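## Task

Lift the piece standing on square C2 off the board and set it upright on the table, then carry the piece from A2 onto C2. Squares are identified by the labels along the board's edge. When finished, all other squares must contain exactly what they had at the beginning, each piece on the board must be upright and lie wholly within its square, and nothing may count on the robot still holding it in place.

## Robot and tools

Robot: a single six-joint arm carrying a two-finger parallel gripper. The fingers point along the gripper's +z axis and close along its x axis. end_effector_position is the midpoint between the pads; fingertips extend 17.5 mm past it. A flat block juts roughly 9 cm from the last joint's axis toward the gripper's -y side and rotates with the hand, so watch its clearance. Turning only the last joint moves the pad midpoint around a 25 mm circle.

Frame: scene frame with origin on the tabletop under the arm base, +z up, +y to the left when facing along +x. Distances in metres, quaternions as w x y z. The base may sit slightly tilted, and the reported hand position drifts from the truth, more so when reaching far.

execute_actions takes "actions", a list holding zero or one item, plus optional "pictures" (true/false; images arrive by default). An empty list only reports the current state. A motion item is {"rows": [...], "steps": n}: rows holds 1 to 15 rows, steps is 1 to 15 (default 15), each step lasting 1/30 s; row k is used on step k and the final row repeats to fill the rest. A wait item is {"steps": n} with n up to 300; it returns when n steps have elapsed since the previous result, and your reply time is included. A refused call moves nothing.

Each row is one list of 9 numbers for the one arm, in this order: shoulder_pan, shoulder_lift, elbow, wrist_1, wrist_2, wrist_3 (absolute joint target angles in radians, same convention as the Joint positions line), then gripper position, force_limit, speed, each scaled to [-1, 1]. Stated joint ranges: pan -3.142..3.142, lift -6.283..6.283, elbow 0.000..3.142, the three wrists -6.283..6.283. A target more than 0.010 rad beyond a range end, and further out than the last reported angle, gets the call refused. Real ends may differ by up to 0.010 rad; an over-range target is clipped and the result prints "joint sent to its limit" (possibly about an earlier, still running action). Missing that line does not prove more room exists.

Gripper numbers: position +1 = fully open (50 mm gap), pads meet near -0.65, and -1 means close until blocked, which is how to grip. force_limit maps -1/0/+1 to about 20/102/185 N per pad (actual grip up to ~17% more). speed maps -1/0/+1 to 20/85/150 mm/s of gap change. A changed force or speed only applies once position changes by at least 0.01; to grip more gently, open first. Keep sending -1 while holding and confirm object_status = 2. Codes: 0 moving (also briefly after any new position value), 1 blocked while opening, 2 blocked while closing, 3 reached target or pads met (likely empty, or object very thin or slightly wider than the request). After a weak grip the fingers re-close if the object slips, except at force_limit -1, where status stays 2 even when lost. Gripping an immovable, off-centre object lets the grip fade. position_measured is in counts; gap in mm is about (250 - counts) x 0.202.

Motion: commands are smoothed with ~0.17 s lag, and joint speed and acceleration are capped, so big moves may not be complete when the result returns. Each step's target is clamped to within 0.575 rad of the measured angle, and if targets would put the hand over 100 mm from where it is, all joints are scaled back. Between calls the arm keeps heading for your last row's target until it nearly stops or a step is HELD; only a new action pushes it further. The simulation keeps running while you think.

Result lines: pose and velocities (m/s, rad/s); Joint positions and Joint velocities in column order; Wrist force and Wrist torque along the hand's own axes (about 50 N saturation, offsets up to ~4 N, noise, never zeroed; "no reading" is harmless); HELD marks steps where your row was partly not sent; "joint command not followed" means the clearance check altered targets (mounts and posts count as arm); MOTOR HOT from 70 °C, OVER-TEMPERATURE FAULT at 85 °C locks the brakes for minutes. Holding loads heats motors even while you think.

Faults: joint contact torque reaching its limit (139 N m for pan, lift, elbow; 26 N m for each wrist, load weight included) or any outside force of 150 N stops the arm for 10 s, drops the rest of the call, and makes it yield.

zoom_image: camera is cam_head_left (896x504), cam_head_right (896x504) or cam_wrist (504x504 fisheye); region is [x0, y0, x1, y1] in that image's pixels from the top-left, no larger than 504 by 504. Calibration (intrinsics, distortion, world-to-camera transforms) is supplied and can be off by a few degrees and millimetres.

finished_scene takes "scene", the current scene's number; it is final and grades the scene, whose next task then appears in its result.

Avoid: dropping pieces, knocking anything off the table (fails the task), slamming or pushing hard, and leaving pieces tilted or over square borders. Expect occasional short tugs on a held piece; verify the grip before moving on.

Each tool is called after "Emit:" as name(argument=value, ...), one argument or row to a line, values as JSON.

## Session

I'll start by looking at the scene.

Emit:
execute_actions(
  actions=[],
)

Scene clock: 0.00 s of 4400.00 s.
end_effector_position=(+0.2076, -0.6512, +0.1648) position_measured=3 object_status=3 end_effector_quat_wxyz=(-0.046, +0.201, +0.793, +0.574) end_effector_velocity=(+0.000, +0.001, -0.000) end_effector_angular_velocity=(+0.001, +0.000, +0.000)
Joint positions: [-1.454 -0.877  0.625 -0.708 -1.361 -2.766]
Joint velocities: [ 0.001  0.001  0.001  0.    -0.     0.001]
Wrist force (N, on the end effector, along its own x y z axes, offset not removed): no reading
Wrist torque (N m, same axes, about the end effector's origin, offset not removed): no reading

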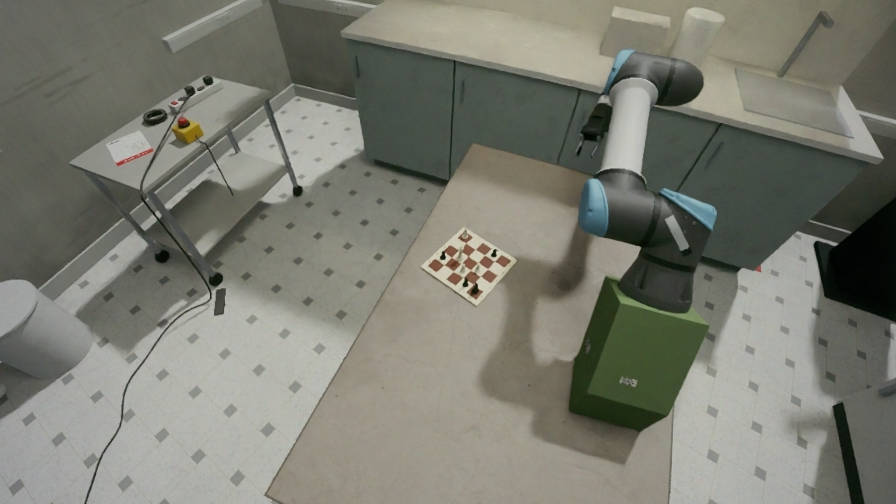

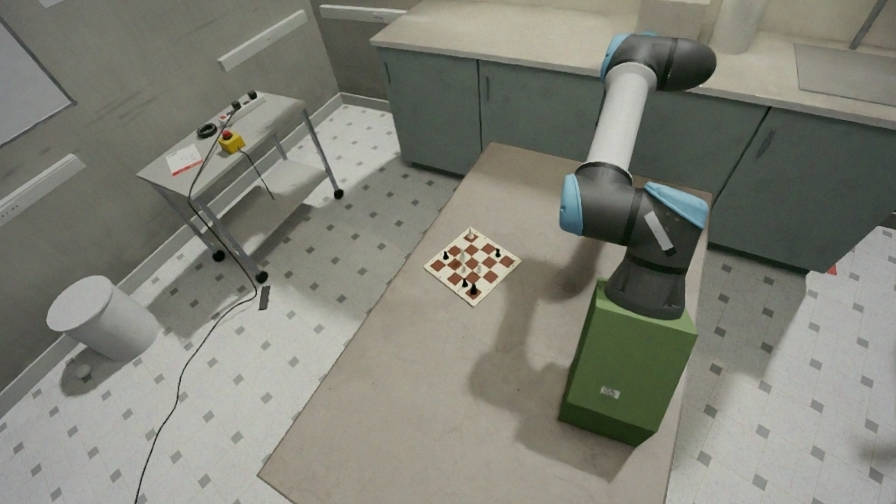

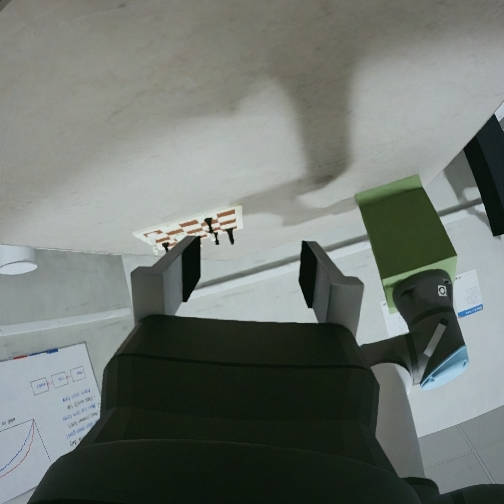

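Emit:
zoom_image(
  camera="cam_head_left",
  region=[410, 215, 530, 315],
)

Emit:
zoom_image(
  camera="cam_head_right",
  region=[410, 215, 530, 315],
)

Region (410, 215, 530, 315) of cam_head_left's 896x504 image, scaled by 4.200, with more detail than that image has.

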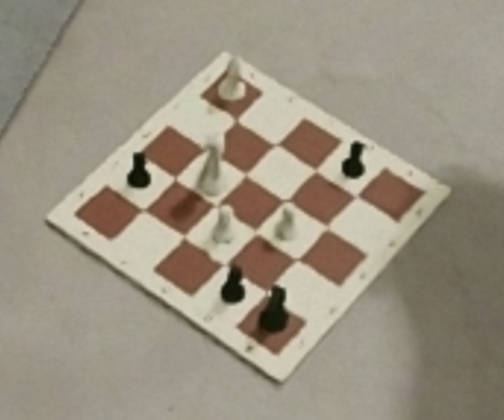

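Region (410, 215, 530, 315) of cam_head_right's 896x504 image, scaled by 4.200, with more detail than that image has.

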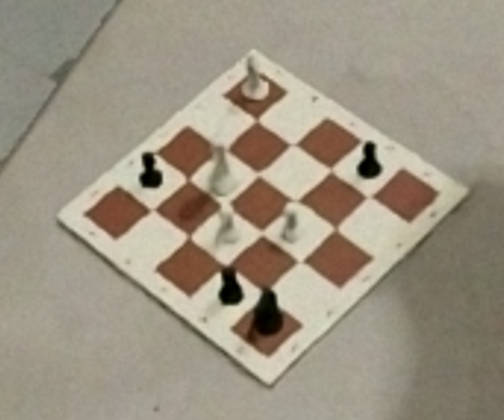

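Emit:
zoom_image(
  camera="cam_head_left",
  region=[418, 255, 488, 310],
)

Emit:
zoom_image(
  camera="cam_head_right",
  region=[465, 250, 525, 310],
)

Emit:
zoom_image(
  camera="cam_wrist",
  region=[125, 190, 255, 260],
)

Region (418, 255, 488, 310) of cam_head_left's 896x504 image, scaled by 7.200, with more detail than that image has; it fills the top 396 rows of this view, and the rest is white.

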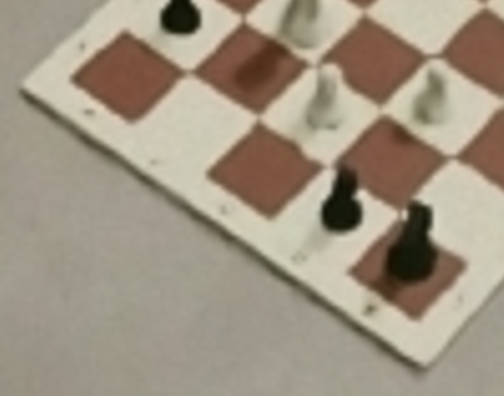

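Region (465, 250, 525, 310) of cam_head_right's 896x504 image, scaled by 8.400, with more detail than that image has.

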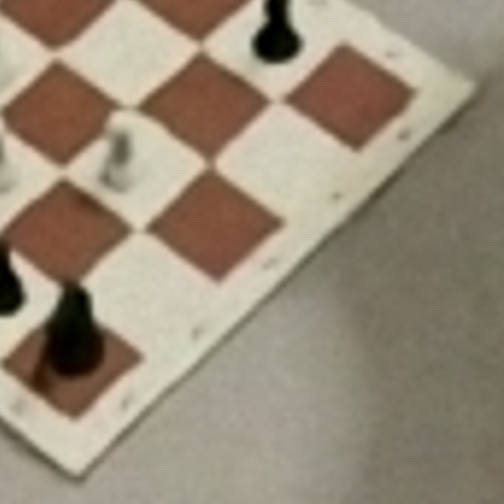

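Region (125, 190, 255, 260) of cam_wrist's 504x504 image, scaled by 3.877, with more detail than that image has; it fills the top 271 rows of this view, and the rest is white.

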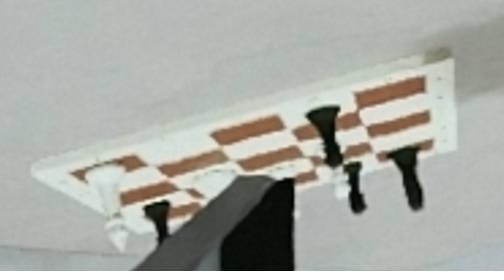

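Emit:
execute_actions(
  actions=[
    {"rows": [[-1.44,-0.885,0.64,-0.725,-1.37,-2.77,1,-0.5,0],[-1.41,-0.90,0.67,-0.76,-1.39,-2.78,1,-0.5,0],[-1.36,-0.93,0.72,-0.82,-1.42,-2.80,1,-0.5,0],[-1.29,-0.97,0.79,-0.90,-1.46,-2.83,1,-0.5,0],[-1.2,-1.02,0.88,-1.0,-1.52,-2.87,1,-0.5,0],[-0.272,-1.42,2.3,-2.9,-2.121,-3.288,1,-0.5,0]], "steps": 15},
  ],
  pictures=false,
)

Emit:
execute_actions(
  actions=[
    {"steps": 30},
  ],
  pictures=false,
)

Scene clock: 65.27 s of 4400.00 s.
end_effector_position=(+0.3891, -0.5393, +0.2384) position_measured=3 object_status=3 end_effector_quat_wxyz=(-0.089, -0.319, +0.873, +0.357) end_effector_velocity=(+0.421, +0.450, +0.090) end_effector_angular_velocity=(-0.583, -0.880, +1.872)
Joint positions: [-0.896 -1.238  1.183 -1.282 -1.832 -3.106]
Joint velocities: [ 1.336 -0.519  1.335 -1.324 -0.807 -0.516]
Wrist force (N, on the end effector, along its own x y z axes, offset not removed): [-3.8 0.2 -2.1]
Wrist torque (N m, same axes, about the end effector's origin, offset not removed): [-0.11 0.47 0.04]
Steps of this call (steps 1 to 90: nothing new was sent; then 61.77 s passed at rest; steps 91 to 105: all 15 steps of this action). Readings (joint positions | what the end effector reports):
91: [-1.454 -0.877 0.626 -0.709 -1.361 -2.766] | position_measured=3 object_status=3
92: [-1.450 -0.879 0.630 -0.713 -1.364 -2.767] | position_measured=3 object_status=3
94: [-1.423 -0.896 0.657 -0.745 -1.383 -2.778] | position_measured=3 object_status=3
98: [-1.257 -1.017 0.823 -0.922 -1.517 -2.885] | position_measured=3 object_status=3
105: the state above

Scene clock: 66.27 s of 4400.00 s.
end_effector_position=(+0.4943, -0.2159, +0.2397) position_measured=3 object_status=3 end_effector_quat_wxyz=(+0.030, -0.565, +0.823, -0.056) end_effector_velocity=(+0.014, -0.014, +0.014) end_effector_angular_velocity=(-0.045, -0.091, -0.056)
Joint positions: [-0.272 -1.42   2.298 -2.889 -2.121 -3.288]
Joint velocities: [ 0.005  0.001  0.018 -0.135 -0.004 -0.001]
Wrist force (N, on the end effector, along its own x y z axes, offset not removed): [-3.5 1.0 -0.2]
Wrist torque (N m, same axes, about the end effector's origin, offset not removed): [0.18 0.52 0.05]
Steps of this call (steps 1 to 30: the robot went on to your last target). Readings (joint positions | what the end effector reports):
1: [-0.852 -1.255 1.228 -1.326 -1.858 -3.122] | position_measured=3 object_status=3
2: [-0.810 -1.269 1.270 -1.369 -1.880 -3.136] | position_measured=3 object_status=3
4: [-0.728 -1.294 1.353 -1.452 -1.919 -3.161] | position_measured=3 object_status=3
8: [-0.579 -1.337 1.540 -1.639 -1.988 -3.205] | position_measured=3 object_status=3
30: the state above

Emit:
execute_actions(
  actions=[
    {"rows": [[-0.272,-1.41,2.31,-2.915,-2.121,-3.288,1,-0.5,0],[-0.272,-1.395,2.33,-2.935,-2.121,-3.288,1,-0.5,0],[-0.272,-1.375,2.355,-2.96,-2.121,-3.288,1,-0.5,0],[-0.272,-1.35,2.385,-2.995,-2.121,-3.288,1,-0.5,0],[-0.272,-1.32,2.42,-3.035,-2.121,-3.288,1,-0.5,0],[-0.272,-1.29,2.455,-3.08,-2.121,-3.288,1,-0.5,0],[-0.272,-1.265,2.485,-3.115,-2.121,-3.288,1,-0.5,0],[-0.272,-1.245,2.51,-3.145,-2.121,-3.288,1,-0.5,0],[-0.272,-1.232,2.527,-3.16,-2.121,-3.288,1,-0.5,0],[-0.272,-1.225,2.535,-3.17,-2.121,-3.288,1,-0.5,0]], "steps": 15},
  ],
  pictures=false,
)

Emit:
execute_actions(
  actions=[
    {"steps": 10},
  ],
)

Scene clock: 73.90 s of 4400.00 s.
end_effector_position=(+0.4043, -0.1210, +0.1612) position_measured=3 object_status=3 end_effector_quat_wxyz=(+0.001, -0.597, +0.802, -0.003) end_effector_velocity=(-0.055, +0.044, -0.028) end_effector_angular_velocity=(+0.026, +0.059, +0.039)
Joint positions: [-0.272 -1.233  2.525 -3.158 -2.121 -3.288]
Joint velocities: [-0.001  0.097  0.118 -0.14  -0.001 -0.   ]
Wrist force (N, on the end effector, along its own x y z axes, offset not removed): [-4.4 2.2 1.6]
Wrist torque (N m, same axes, about the end effector's origin, offset not removed): [0.42 0.64 0.17]
Steps of this call (steps 1 to 30: the robot went on to your last target; steps 31 to 100: nothing new was sent; then 3.80 s passed at rest; steps 101 to 115: all 15 steps of this action). Readings (joint positions | what the end effector reports):
101: [-0.272 -1.420 2.300 -2.901 -2.121 -3.288] | position_measured=3 object_status=3
102: [-0.272 -1.417 2.303 -2.904 -2.121 -3.288] | position_measured=3 object_status=3
104: [-0.272 -1.402 2.321 -2.925 -2.121 -3.288] | position_measured=3 object_status=3
108: [-0.272 -1.327 2.411 -3.025 -2.121 -3.288] | position_measured=3 object_status=3
115: the state above

Scene clock: 74.23 s of 4400.00 s.
end_effector_position=(+0.3996, -0.1173, +0.1589) position_measured=3 object_status=3 end_effector_quat_wxyz=(-0.000, -0.598, +0.801, -0.000) end_effector_velocity=(+0.000, +0.000, -0.000) end_effector_angular_velocity=(+0.001, -0.001, -0.002)
Joint positions: [-0.272 -1.225  2.535 -3.17  -2.121 -3.288]
Joint velocities: [-0.     0.001  0.    -0.002  0.001  0.001]
Wrist force (N, on the end effector, along its own x y z axes, offset not removed): [-3.8 1.7 0.2]
Wrist torque (N m, same axes, about the end effector's origin, offset not removed): [0.26 0.61 0.11]
Steps of this call (steps 1 to 10: the robot went on to your last target). Readings (joint positions | what the end effector reports):
1: [-0.272 -1.230 2.528 -3.162 -2.121 -3.288] | position_measured=3 object_status=3
2: [-0.272 -1.229 2.530 -3.165 -2.121 -3.288] | position_measured=3 object_status=3
4: [-0.272 -1.227 2.533 -3.168 -2.121 -3.288] | position_measured=3 object_status=3
8: [-0.272 -1.225 2.535 -3.170 -2.121 -3.288] | position_measured=3 object_status=3
10: the state above
camera_calibration (this result's frames):
cam_wrist: T_world_to_cam=[[-0.241515, -0.969841, -0.0328617, -0.0131894], [-0.947219, 0.228254, 0.225112, 0.3795], [-0.210822, 0.0854951, -0.973778, 0.397489], [0, 0, 0, 1]] pos_world=[0.440084, -0.133397, 0.301203]

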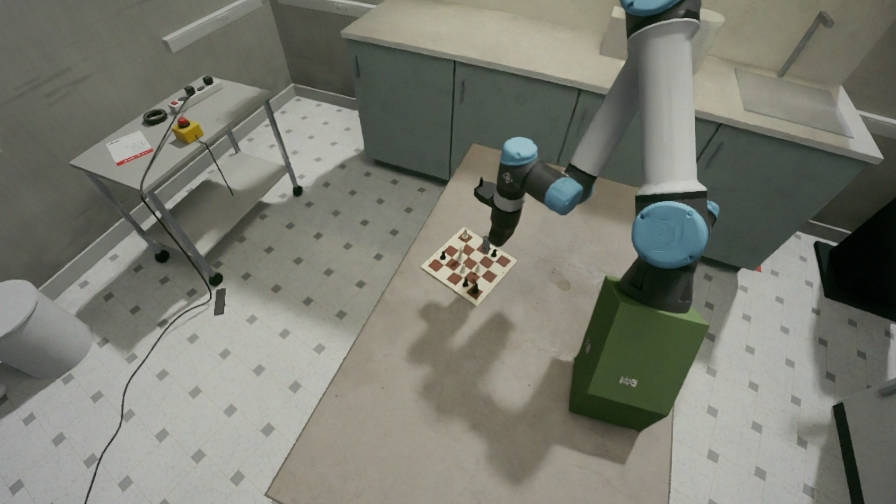

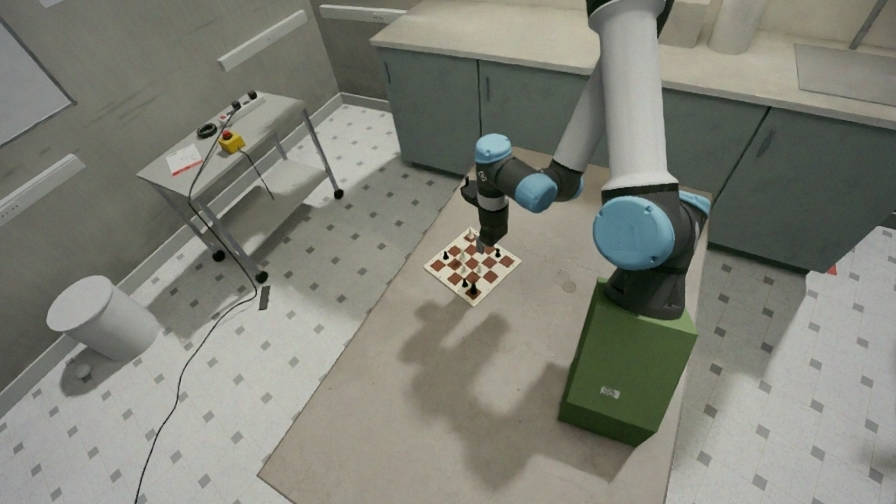

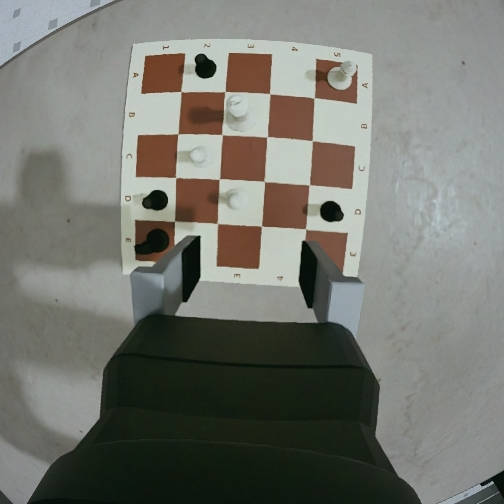

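Emit:
zoom_image(
  camera="cam_wrist",
  region=[115, 30, 385, 300],
)

Emit:
zoom_image(
  camera="cam_wrist",
  region=[120, 35, 280, 195],
)

Region (115, 30, 385, 300) of cam_wrist's 504x504 image, scaled by 1.867, with more detail than that image has.

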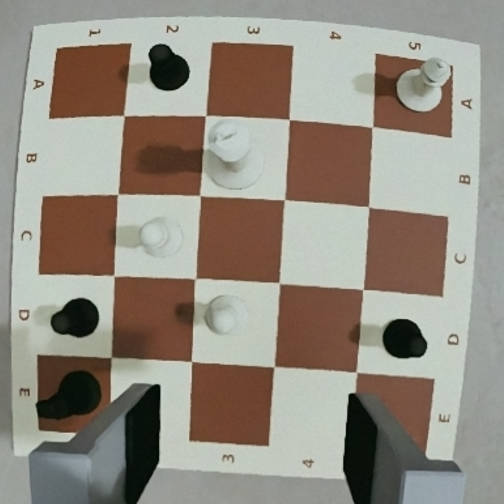

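Region (120, 35, 280, 195) of cam_wrist's 504x504 image, scaled by 3.150, with more detail than that image has.

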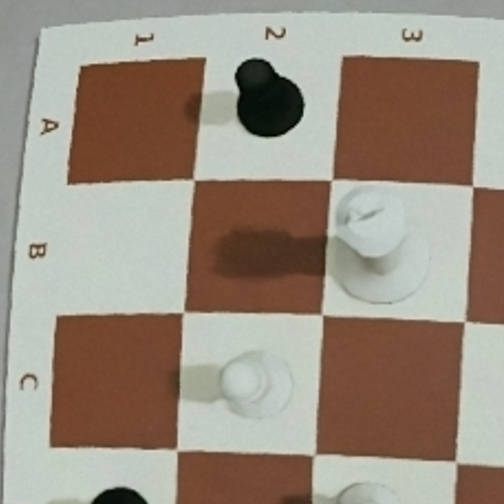

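Emit:
execute_actions(
  actions=[
    {"rows": [[-0.2716,-1.2226,2.5333,-3.1705,-2.1211,-3.2875,0.45,-0.5,0],[-0.2693,-1.2089,2.5237,-3.1732,-2.1217,-3.2849,0.45,-0.5,0],[-0.2643,-1.1797,2.5032,-3.1789,-2.1231,-3.2793,0.45,-0.5,0],[-0.2571,-1.1369,2.4732,-3.1872,-2.125,-3.271,0.45,-0.5,0],[-0.2485,-1.0861,2.4375,-3.1972,-2.1273,-3.2612,0.45,-0.5,0],[-0.2398,-1.0353,2.4018,-3.2072,-2.1296,-3.2514,0.45,-0.5,0],[-0.2326,-0.9925,2.3718,-3.2155,-2.1315,-3.2431,0.45,-0.5,0],[-0.2276,-0.9633,2.3513,-3.2212,-2.1329,-3.2375,0.45,-0.5,0],[-0.2253,-0.9497,2.3418,-3.2239,-2.1335,-3.2349,0.45,-0.5,0],[-0.2249,-0.9472,2.34,-3.2244,-2.1336,-3.2344,0.45,-0.5,0]], "steps": 15},
  ],
  pictures=false,
)

Emit:
execute_actions(
  actions=[
    {"steps": 10},
  ],
)

Scene clock: 108.43 s of 4400.00 s.
end_effector_position=(+0.4632, -0.0849, +0.1028) position_measured=85 object_status=3 end_effector_quat_wxyz=(-0.000, -0.598, +0.801, -0.000) end_effector_velocity=(+0.025, +0.024, -0.033) end_effector_angular_velocity=(+0.003, +0.008, +0.007)
Joint positions: [-0.227 -0.959  2.348 -3.222 -2.133 -3.236]
Joint velocities: [ 0.022  0.137 -0.09  -0.024 -0.006  0.023]
Wrist force (N, on the end effector, along its own x y z axes, offset not removed): [-2.7 0.6 3.0]
Wrist torque (N m, same axes, about the end effector's origin, offset not removed): [0.31 0.37 0.01]
Steps of this call (steps 1 to 30: the robot went on to your last target; steps 31 to 100: nothing new was sent; then 30.37 s passed at rest; steps 101 to 115: all 15 steps of this action). Readings (joint positions | what the end effector reports):
101: [-0.272 -1.225 2.535 -3.170 -2.121 -3.288] | position_measured=12 object_status=0
102: [-0.272 -1.224 2.535 -3.170 -2.121 -3.288] | position_measured=26 object_status=0
104: [-0.269 -1.210 2.525 -3.173 -2.121 -3.285] | position_measured=54 object_status=0
108: [-0.249 -1.101 2.444 -3.197 -2.127 -3.261] | position_measured=85 object_status=0
115: the state above

Scene clock: 108.77 s of 4400.00 s.
end_effector_position=(+0.4653, -0.0830, +0.1000) position_measured=85 object_status=3 end_effector_quat_wxyz=(-0.000, -0.598, +0.801, -0.000) end_effector_velocity=(+0.000, +0.000, -0.001) end_effector_angular_velocity=(-0.000, +0.001, -0.002)
Joint positions: [-0.225 -0.947  2.34  -3.224 -2.134 -3.234]
Joint velocities: [-0.001  0.003 -0.002 -0.    -0.     0.002]
Wrist force (N, on the end effector, along its own x y z axes, offset not removed): [-2.3 4.6 1.1]
Wrist torque (N m, same axes, about the end effector's origin, offset not removed): [0.75 0.28 0.07]
Steps of this call (steps 1 to 10: the robot went on to your last target). Readings (joint positions | what the end effector reports):
1: [-0.226 -0.955 2.345 -3.223 -2.133 -3.236] | position_measured=85 object_status=3
2: [-0.226 -0.952 2.343 -3.224 -2.133 -3.235] | position_measured=85 object_status=3
4: [-0.225 -0.950 2.342 -3.224 -2.134 -3.235] | position_measured=85 object_status=3
8: [-0.225 -0.948 2.340 -3.224 -2.134 -3.234] | position_measured=85 object_status=3
10: the state above
camera_calibration (this result's frames):
cam_wrist: T_world_to_cam=[[-0.241564, -0.96982, -0.0331201, 0.0340589], [-0.94717, 0.228227, 0.225346, 0.447055], [-0.210986, 0.0858059, -0.973716, 0.351137], [0, 0, 0, 1]] pos_world=[0.50575, -0.0991286, 0.242293]

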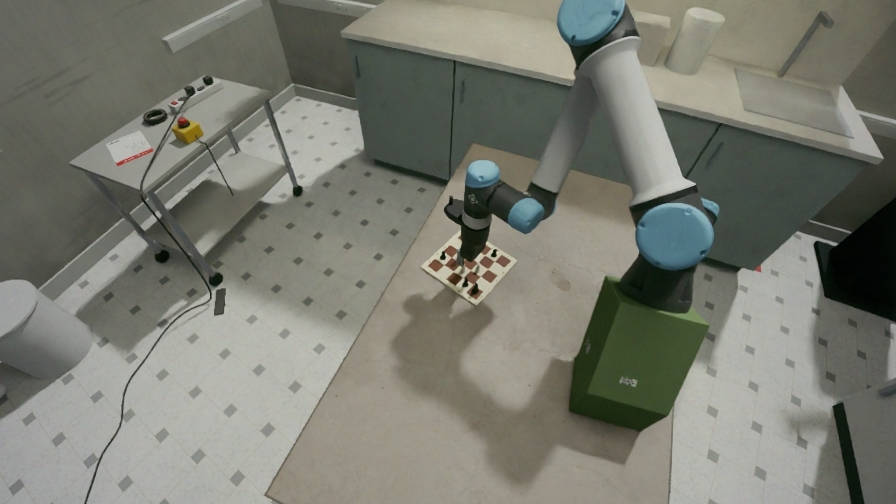

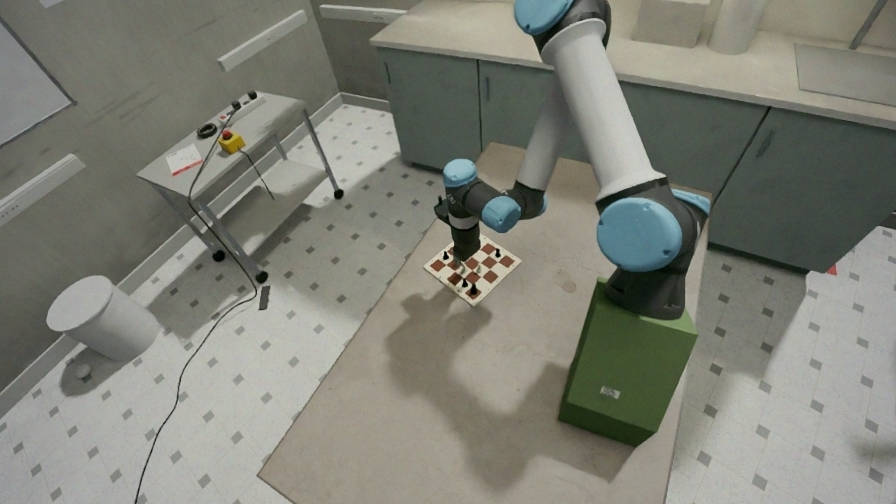

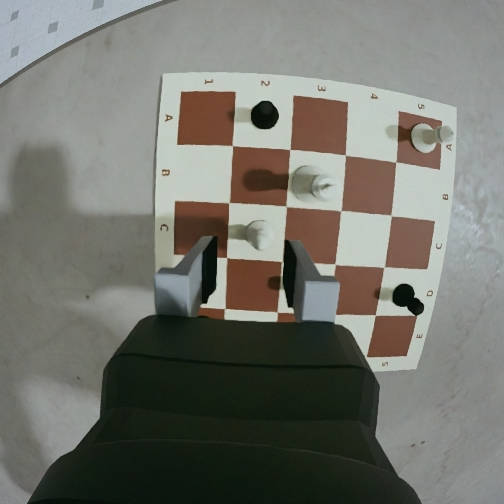

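Emit:
zoom_image(
  camera="cam_wrist",
  region=[150, 65, 360, 275],
)

Emit:
zoom_image(
  camera="cam_wrist",
  region=[195, 190, 315, 310],
)

Region (150, 65, 360, 275) of cam_wrist's 504x504 image, scaled by 2.400, with more detail than that image has.

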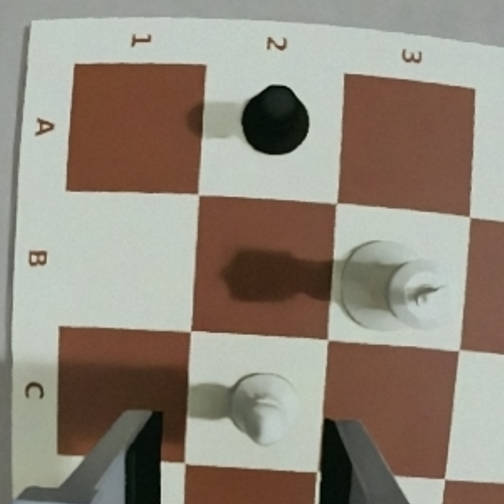

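Region (195, 190, 315, 310) of cam_wrist's 504x504 image, scaled by 4.200, with more detail than that image has.

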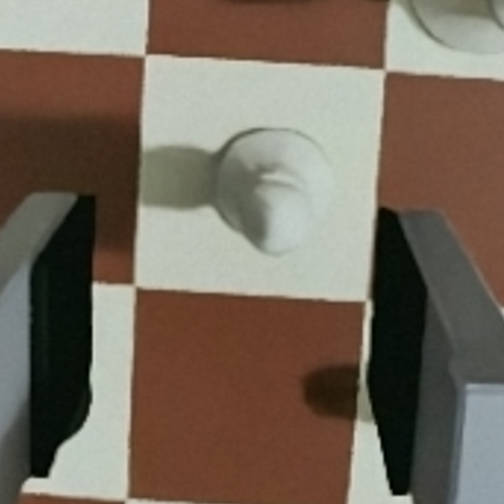

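Emit:
execute_actions(
  actions=[
    {"rows": [[-0.2267,-0.9439,2.3395,-3.2283,-2.1331,-3.2365,0.45,-0.5,0],[-0.2359,-0.9276,2.3372,-3.2477,-2.1306,-3.2468,0.45,-0.5,0],[-0.2511,-0.9007,2.3333,-3.2798,-2.1265,-3.264,0.45,-0.5,0],[-0.2662,-0.8737,2.3293,-3.3119,-2.1223,-3.2812,0.45,-0.5,0],[-0.2754,-0.8574,2.327,-3.3313,-2.1198,-3.2915,0.45,-0.5,0],[-0.2772,-0.8541,2.3265,-3.3352,-2.1193,-3.2936,0.45,-0.5,0]], "steps": 15},
  ],
)

Emit:
zoom_image(
  camera="cam_wrist",
  region=[190, 180, 320, 310],
)

Scene clock: 128.33 s of 4400.00 s.
end_effector_position=(+0.4626, -0.0865, +0.0665) position_measured=85 object_status=3 end_effector_quat_wxyz=(-0.000, -0.598, +0.801, -0.000) end_effector_velocity=(-0.000, -0.001, -0.006) end_effector_angular_velocity=(+0.001, -0.001, -0.001)
Joint positions: [-0.276 -0.855  2.327 -3.334 -2.119 -3.293]
Joint velocities: [-0.01   0.016 -0.003 -0.019  0.004 -0.01 ]
Wrist force (N, on the end effector, along its own x y z axes, offset not removed): [-2.4 -0.5 -1.4]
Wrist torque (N m, same axes, about the end effector's origin, offset not removed): [-0.11 0.27 0.06]
Steps of this call (steps 1 to 30: the robot went on to your last target; steps 31 to 100: nothing new was sent; then 15.73 s passed at rest; steps 101 to 115: all 15 steps of this action). Readings (joint positions | what the end effector reports):
101: [-0.225 -0.947 2.340 -3.225 -2.134 -3.234] | position_measured=85 object_status=3
102: [-0.225 -0.946 2.340 -3.226 -2.134 -3.235] | position_measured=85 object_status=3
104: [-0.234 -0.931 2.337 -3.243 -2.131 -3.245] | position_measured=85 object_status=3
108: [-0.265 -0.876 2.329 -3.309 -2.123 -3.280] | position_measured=85 object_status=3
115: the state above
camera_calibration (this result's frames):
cam_wrist: T_world_to_cam=[[-0.241524, -0.969828, -0.0331752, 0.0289241], [-0.947165, 0.228169, 0.225426, 0.452887], [-0.211055, 0.0858682, -0.973695, 0.318221], [0, 0, 0, 1]] pos_world=[0.503107, -0.102609, 0.208717]

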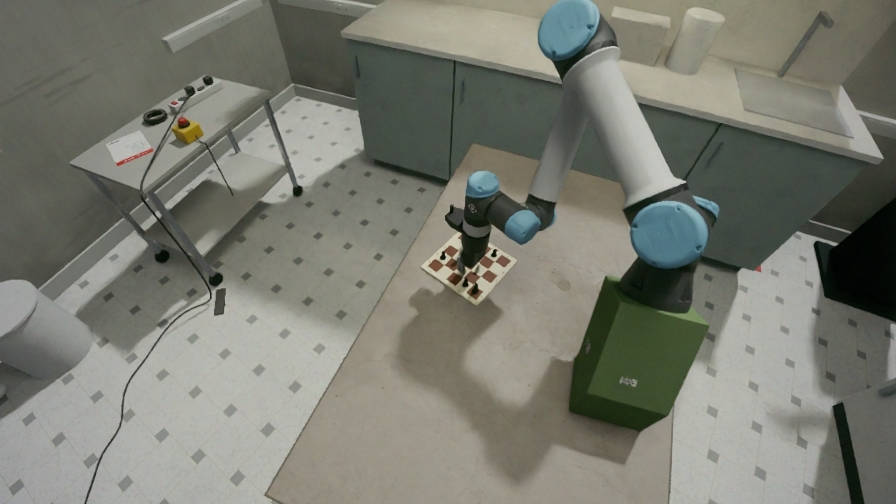

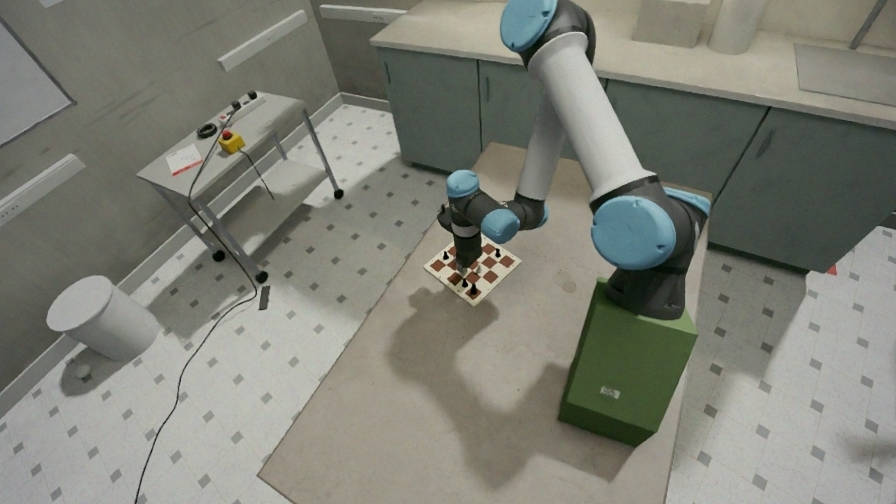

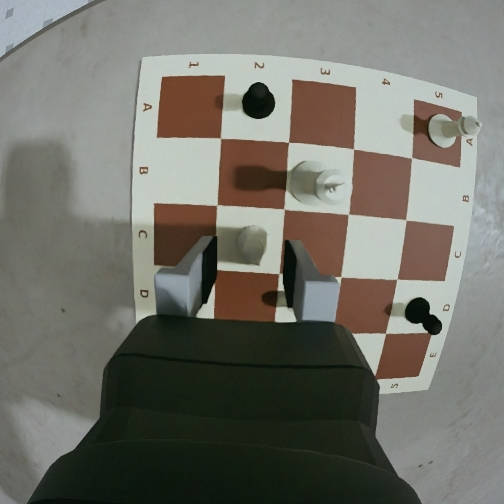

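Region (190, 180, 320, 310) of cam_wrist's 504x504 image, scaled by 3.877, with more detail than that image has.

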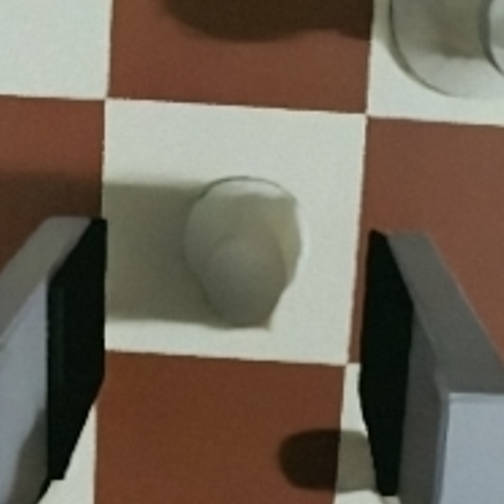

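Emit:
execute_actions(
  actions=[
    {"rows": [[-0.2782,-0.8519,2.3258,-3.3372,-2.119,-3.2947,0.45,-0.5,0],[-0.283,-0.8408,2.322,-3.3473,-2.1176,-3.3,0.45,-0.5,0],[-0.291,-0.8226,2.3158,-3.364,-2.1153,-3.309,0.45,-0.5,0],[-0.2989,-0.8043,2.3096,-3.3806,-2.1129,-3.3179,0.45,-0.5,0],[-0.3037,-0.7932,2.3058,-3.3907,-2.1115,-3.3232,0.45,-0.5,0],[-0.3047,-0.791,2.3051,-3.3927,-2.1112,-3.3243,0.45,-0.5,0]], "steps": 13},
  ],
  pictures=false,
)

Emit:
execute_actions(
  actions=[
    {"rows": [[-0.3047,-0.791,2.3051,-3.3927,-2.1112,-3.3243,-1,-0.6,-0.3]], "steps": 15},
  ],
)

Emit:
zoom_image(
  camera="cam_wrist",
  region=[180, 180, 330, 330],
)

Scene clock: 139.03 s of 4400.00 s.
end_effector_position=(+0.4634, -0.0868, +0.0444) position_measured=85 object_status=3 end_effector_quat_wxyz=(-0.000, -0.598, +0.801, -0.000) end_effector_velocity=(+0.001, +0.000, -0.008) end_effector_angular_velocity=(+0.001, -0.002, -0.000)
Joint positions: [-0.304 -0.793  2.306 -3.391 -2.111 -3.323]
Joint velocities: [-0.01   0.023 -0.009 -0.021  0.005 -0.011]
Wrist force (N, on the end effector, along its own x y z axes, offset not removed): [-3.3 3.4 0.6]
Wrist torque (N m, same axes, about the end effector's origin, offset not removed): [0.63 0.38 0.15]
Steps of this call (steps 1 to 15: the robot went on to your last target; steps 16 to 90: nothing new was sent; then 7.27 s passed at rest; steps 91 to 103: all 13 steps of this action). Readings (joint positions | what the end effector reports):
91: [-0.277 -0.854 2.326 -3.335 -2.119 -3.294] | position_measured=85 object_status=3
92: [-0.278 -0.853 2.326 -3.336 -2.119 -3.294] | position_measured=85 object_status=3
94: [-0.282 -0.843 2.322 -3.346 -2.118 -3.299] | position_measured=85 object_status=3
98: [-0.299 -0.805 2.310 -3.380 -2.113 -3.317] | position_measured=85 object_status=3
103: the state above

Scene clock: 139.53 s of 4400.00 s.
end_effector_position=(+0.4635, -0.0868, +0.0438) position_measured=188 object_status=0 end_effector_quat_wxyz=(-0.000, -0.598, +0.801, -0.000) end_effector_velocity=(+0.001, -0.000, +0.000) end_effector_angular_velocity=(-0.000, -0.002, -0.001)
Joint positions: [-0.305 -0.791  2.305 -3.393 -2.111 -3.324]
Joint velocities: [-0.    -0.001 -0.001  0.     0.001 -0.   ]
Wrist force (N, on the end effector, along its own x y z axes, offset not removed): [-2.3 7.3 -29.9]
Wrist torque (N m, same axes, about the end effector's origin, offset not removed): [0.24 0.18 0.10]
Steps of this call (steps 1 to 15: all 15 steps of this action). Readings (joint positions | what the end effector reports):
1: [-0.304 -0.792 2.306 -3.392 -2.111 -3.324] | position_measured=92 object_status=0
2: [-0.304 -0.792 2.305 -3.392 -2.111 -3.324] | position_measured=103 object_status=0
4: [-0.305 -0.791 2.305 -3.392 -2.111 -3.324] | position_measured=124 object_status=0
8: [-0.305 -0.791 2.305 -3.393 -2.111 -3.324] | position_measured=168 object_status=0
15: the state above
camera_calibration (this result's frames):
cam_wrist: T_world_to_cam=[[-0.241574, -0.969817, -0.0331172, 0.0280504], [-0.94717, 0.228238, 0.225334, 0.458901], [-0.210974, 0.0858025, -0.973718, 0.296274], [0, 0, 0, 1]] pos_world=[0.50394, -0.102956, 0.18601]

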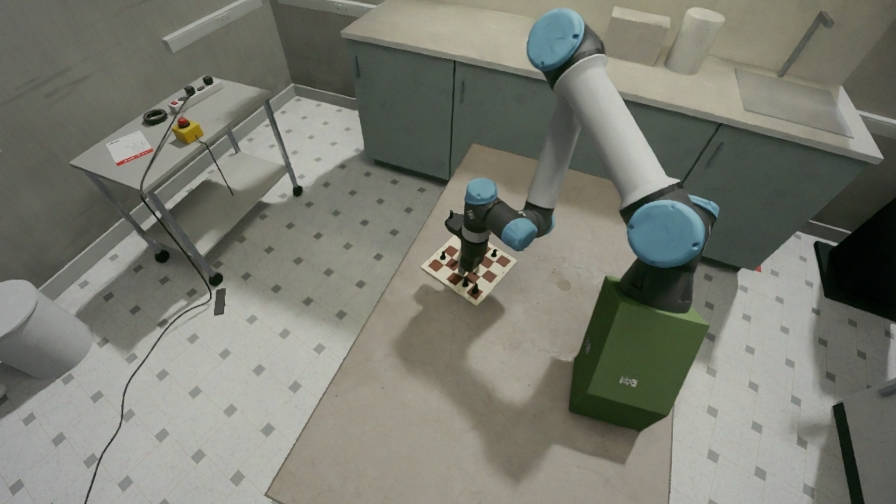

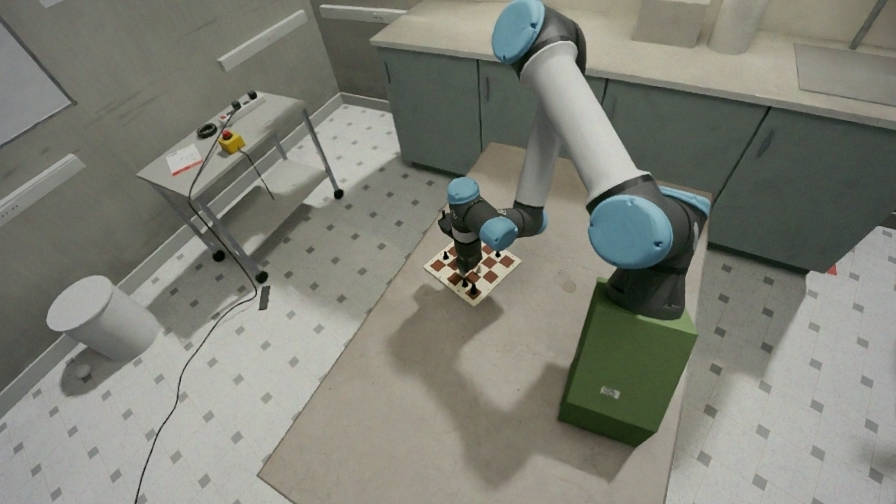

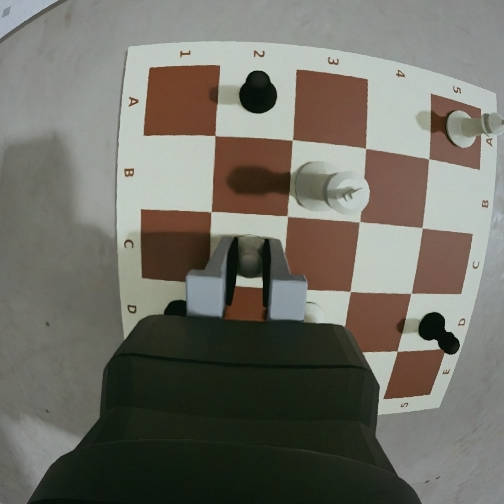

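Region (180, 180, 330, 330) of cam_wrist's 504x504 image, scaled by 3.360, with more detail than that image has.

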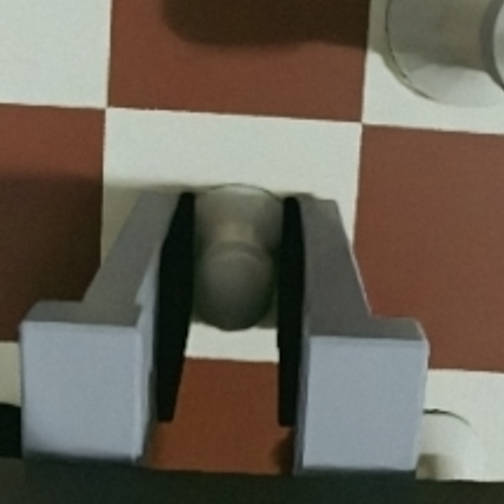

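Emit:
execute_actions(
  actions=[
    {"rows": [[-0.3047,-0.791,2.3051,-3.3927,-2.1112,-3.3243,-0.05,-0.6,-0.3],[-0.3047,-0.791,2.3051,-3.3927,-2.1112,-3.3243,-0.05,-0.6,-0.3],[-0.3047,-0.791,2.3051,-3.3927,-2.1112,-3.3243,-0.05,-0.6,-0.3],[-0.3022,-0.7967,2.3068,-3.3873,-2.112,-3.3215,-0.05,-0.6,-0.3],[-0.2997,-0.8024,2.3085,-3.3818,-2.1127,-3.3187,-0.05,-0.6,-0.3]], "steps": 12},
  ],
  pictures=false,
)

Emit:
execute_actions(
  actions=[
    {"rows": [[-0.2997,-0.8024,2.3085,-3.3818,-2.1127,-3.3187,-1,-0.6,-0.5]], "steps": 15},
  ],
)

Emit:
zoom_image(
  camera="cam_wrist",
  region=[180, 180, 330, 330],
)

Scene clock: 143.47 s of 4400.00 s.
end_effector_position=(+0.4635, -0.0868, +0.0474) position_measured=160 object_status=3 end_effector_quat_wxyz=(-0.000, -0.598, +0.801, -0.000) end_effector_velocity=(-0.000, -0.000, +0.003) end_effector_angular_velocity=(-0.001, +0.000, +0.001)
Joint positions: [-0.3   -0.801  2.308 -3.382 -2.113 -3.319]
Joint velocities: [ 0.004 -0.009  0.004  0.008 -0.002  0.003]
Wrist force (N, on the end effector, along its own x y z axes, offset not removed): [-3.9 0.5 -2.1]
Wrist torque (N m, same axes, about the end effector's origin, offset not removed): [0.08 0.51 0.14]
Steps of this call (steps 1 to 15: the robot went on to your last target; steps 16 to 90: nothing new was sent; then 0.53 s passed at rest; steps 91 to 102: all 12 steps of this action). Readings (joint positions | what the end effector reports):
91: [-0.305 -0.791 2.305 -3.393 -2.111 -3.324] | position_measured=181 object_status=0
92: [-0.305 -0.791 2.305 -3.393 -2.111 -3.324] | position_measured=170 object_status=0
94: [-0.305 -0.791 2.305 -3.392 -2.111 -3.324] | position_measured=160 object_status=0
98: [-0.301 -0.799 2.307 -3.385 -2.112 -3.321] | position_measured=160 object_status=0
102: the state above

Scene clock: 143.97 s of 4400.00 s.
end_effector_position=(+0.4635, -0.0868, +0.0477) position_measured=205 object_status=2 end_effector_quat_wxyz=(-0.000, -0.598, +0.801, -0.000) end_effector_velocity=(+0.001, -0.001, -0.000) end_effector_angular_velocity=(-0.001, -0.000, -0.002)
Joint positions: [-0.3   -0.802  2.308 -3.382 -2.113 -3.319]
Joint velocities: [-0.     0.    -0.002  0.    -0.001  0.001]
Wrist force (N, on the end effector, along its own x y z axes, offset not removed): [-4.5 2.5 -2.2]
Wrist torque (N m, same axes, about the end effector's origin, offset not removed): [0.39 0.65 0.15]
Steps of this call (steps 1 to 15: all 15 steps of this action). Readings (joint positions | what the end effector reports):
1: [-0.300 -0.802 2.308 -3.382 -2.113 -3.319] | position_measured=166 object_status=0
2: [-0.300 -0.802 2.308 -3.382 -2.113 -3.319] | position_measured=174 object_status=0
4: [-0.300 -0.802 2.308 -3.382 -2.113 -3.319] | position_measured=192 object_status=0
8: [-0.300 -0.802 2.308 -3.382 -2.113 -3.319] | position_measured=205 object_status=0
15: the state above
camera_calibration (this result's frames):
cam_wrist: T_world_to_cam=[[-0.241522, -0.969829, -0.0331657, 0.0281799], [-0.947139, 0.228158, 0.225549, 0.458047], [-0.211176, 0.0858874, -0.973667, 0.300234], [0, 0, 0, 1]] pos_world=[0.504043, -0.102964, 0.189951]

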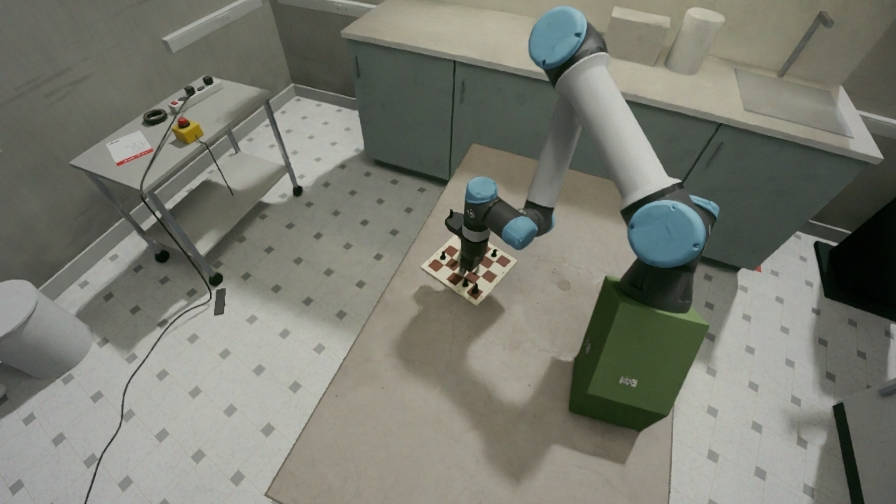

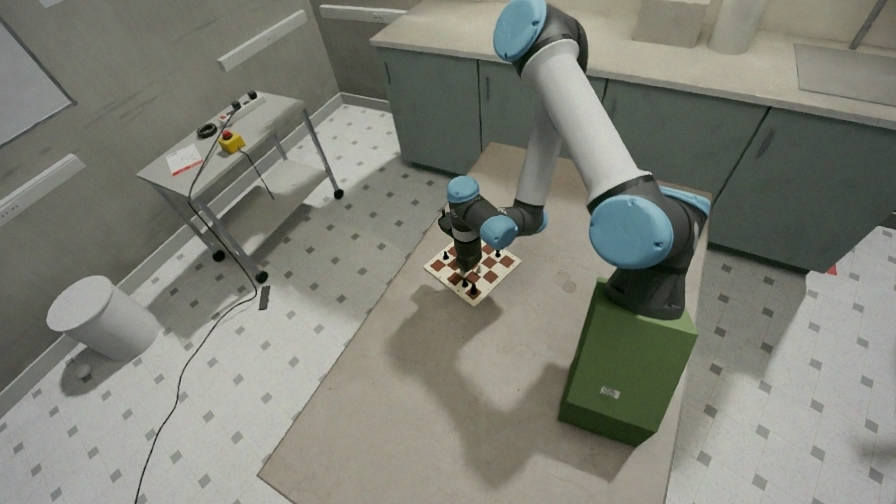

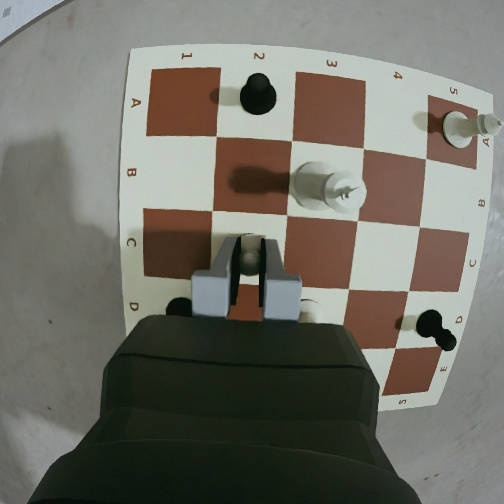

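Region (180, 180, 330, 330) of cam_wrist's 504x504 image, scaled by 3.360, with more detail than that image has.

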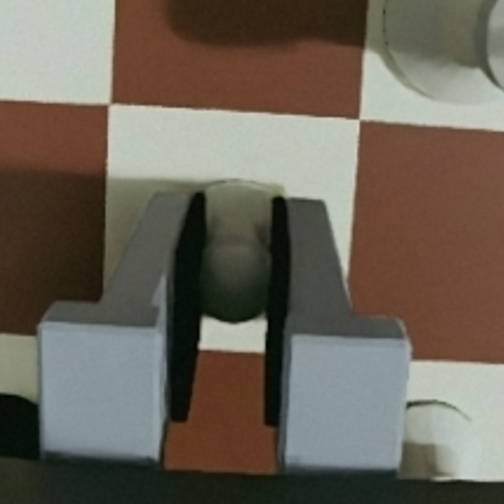

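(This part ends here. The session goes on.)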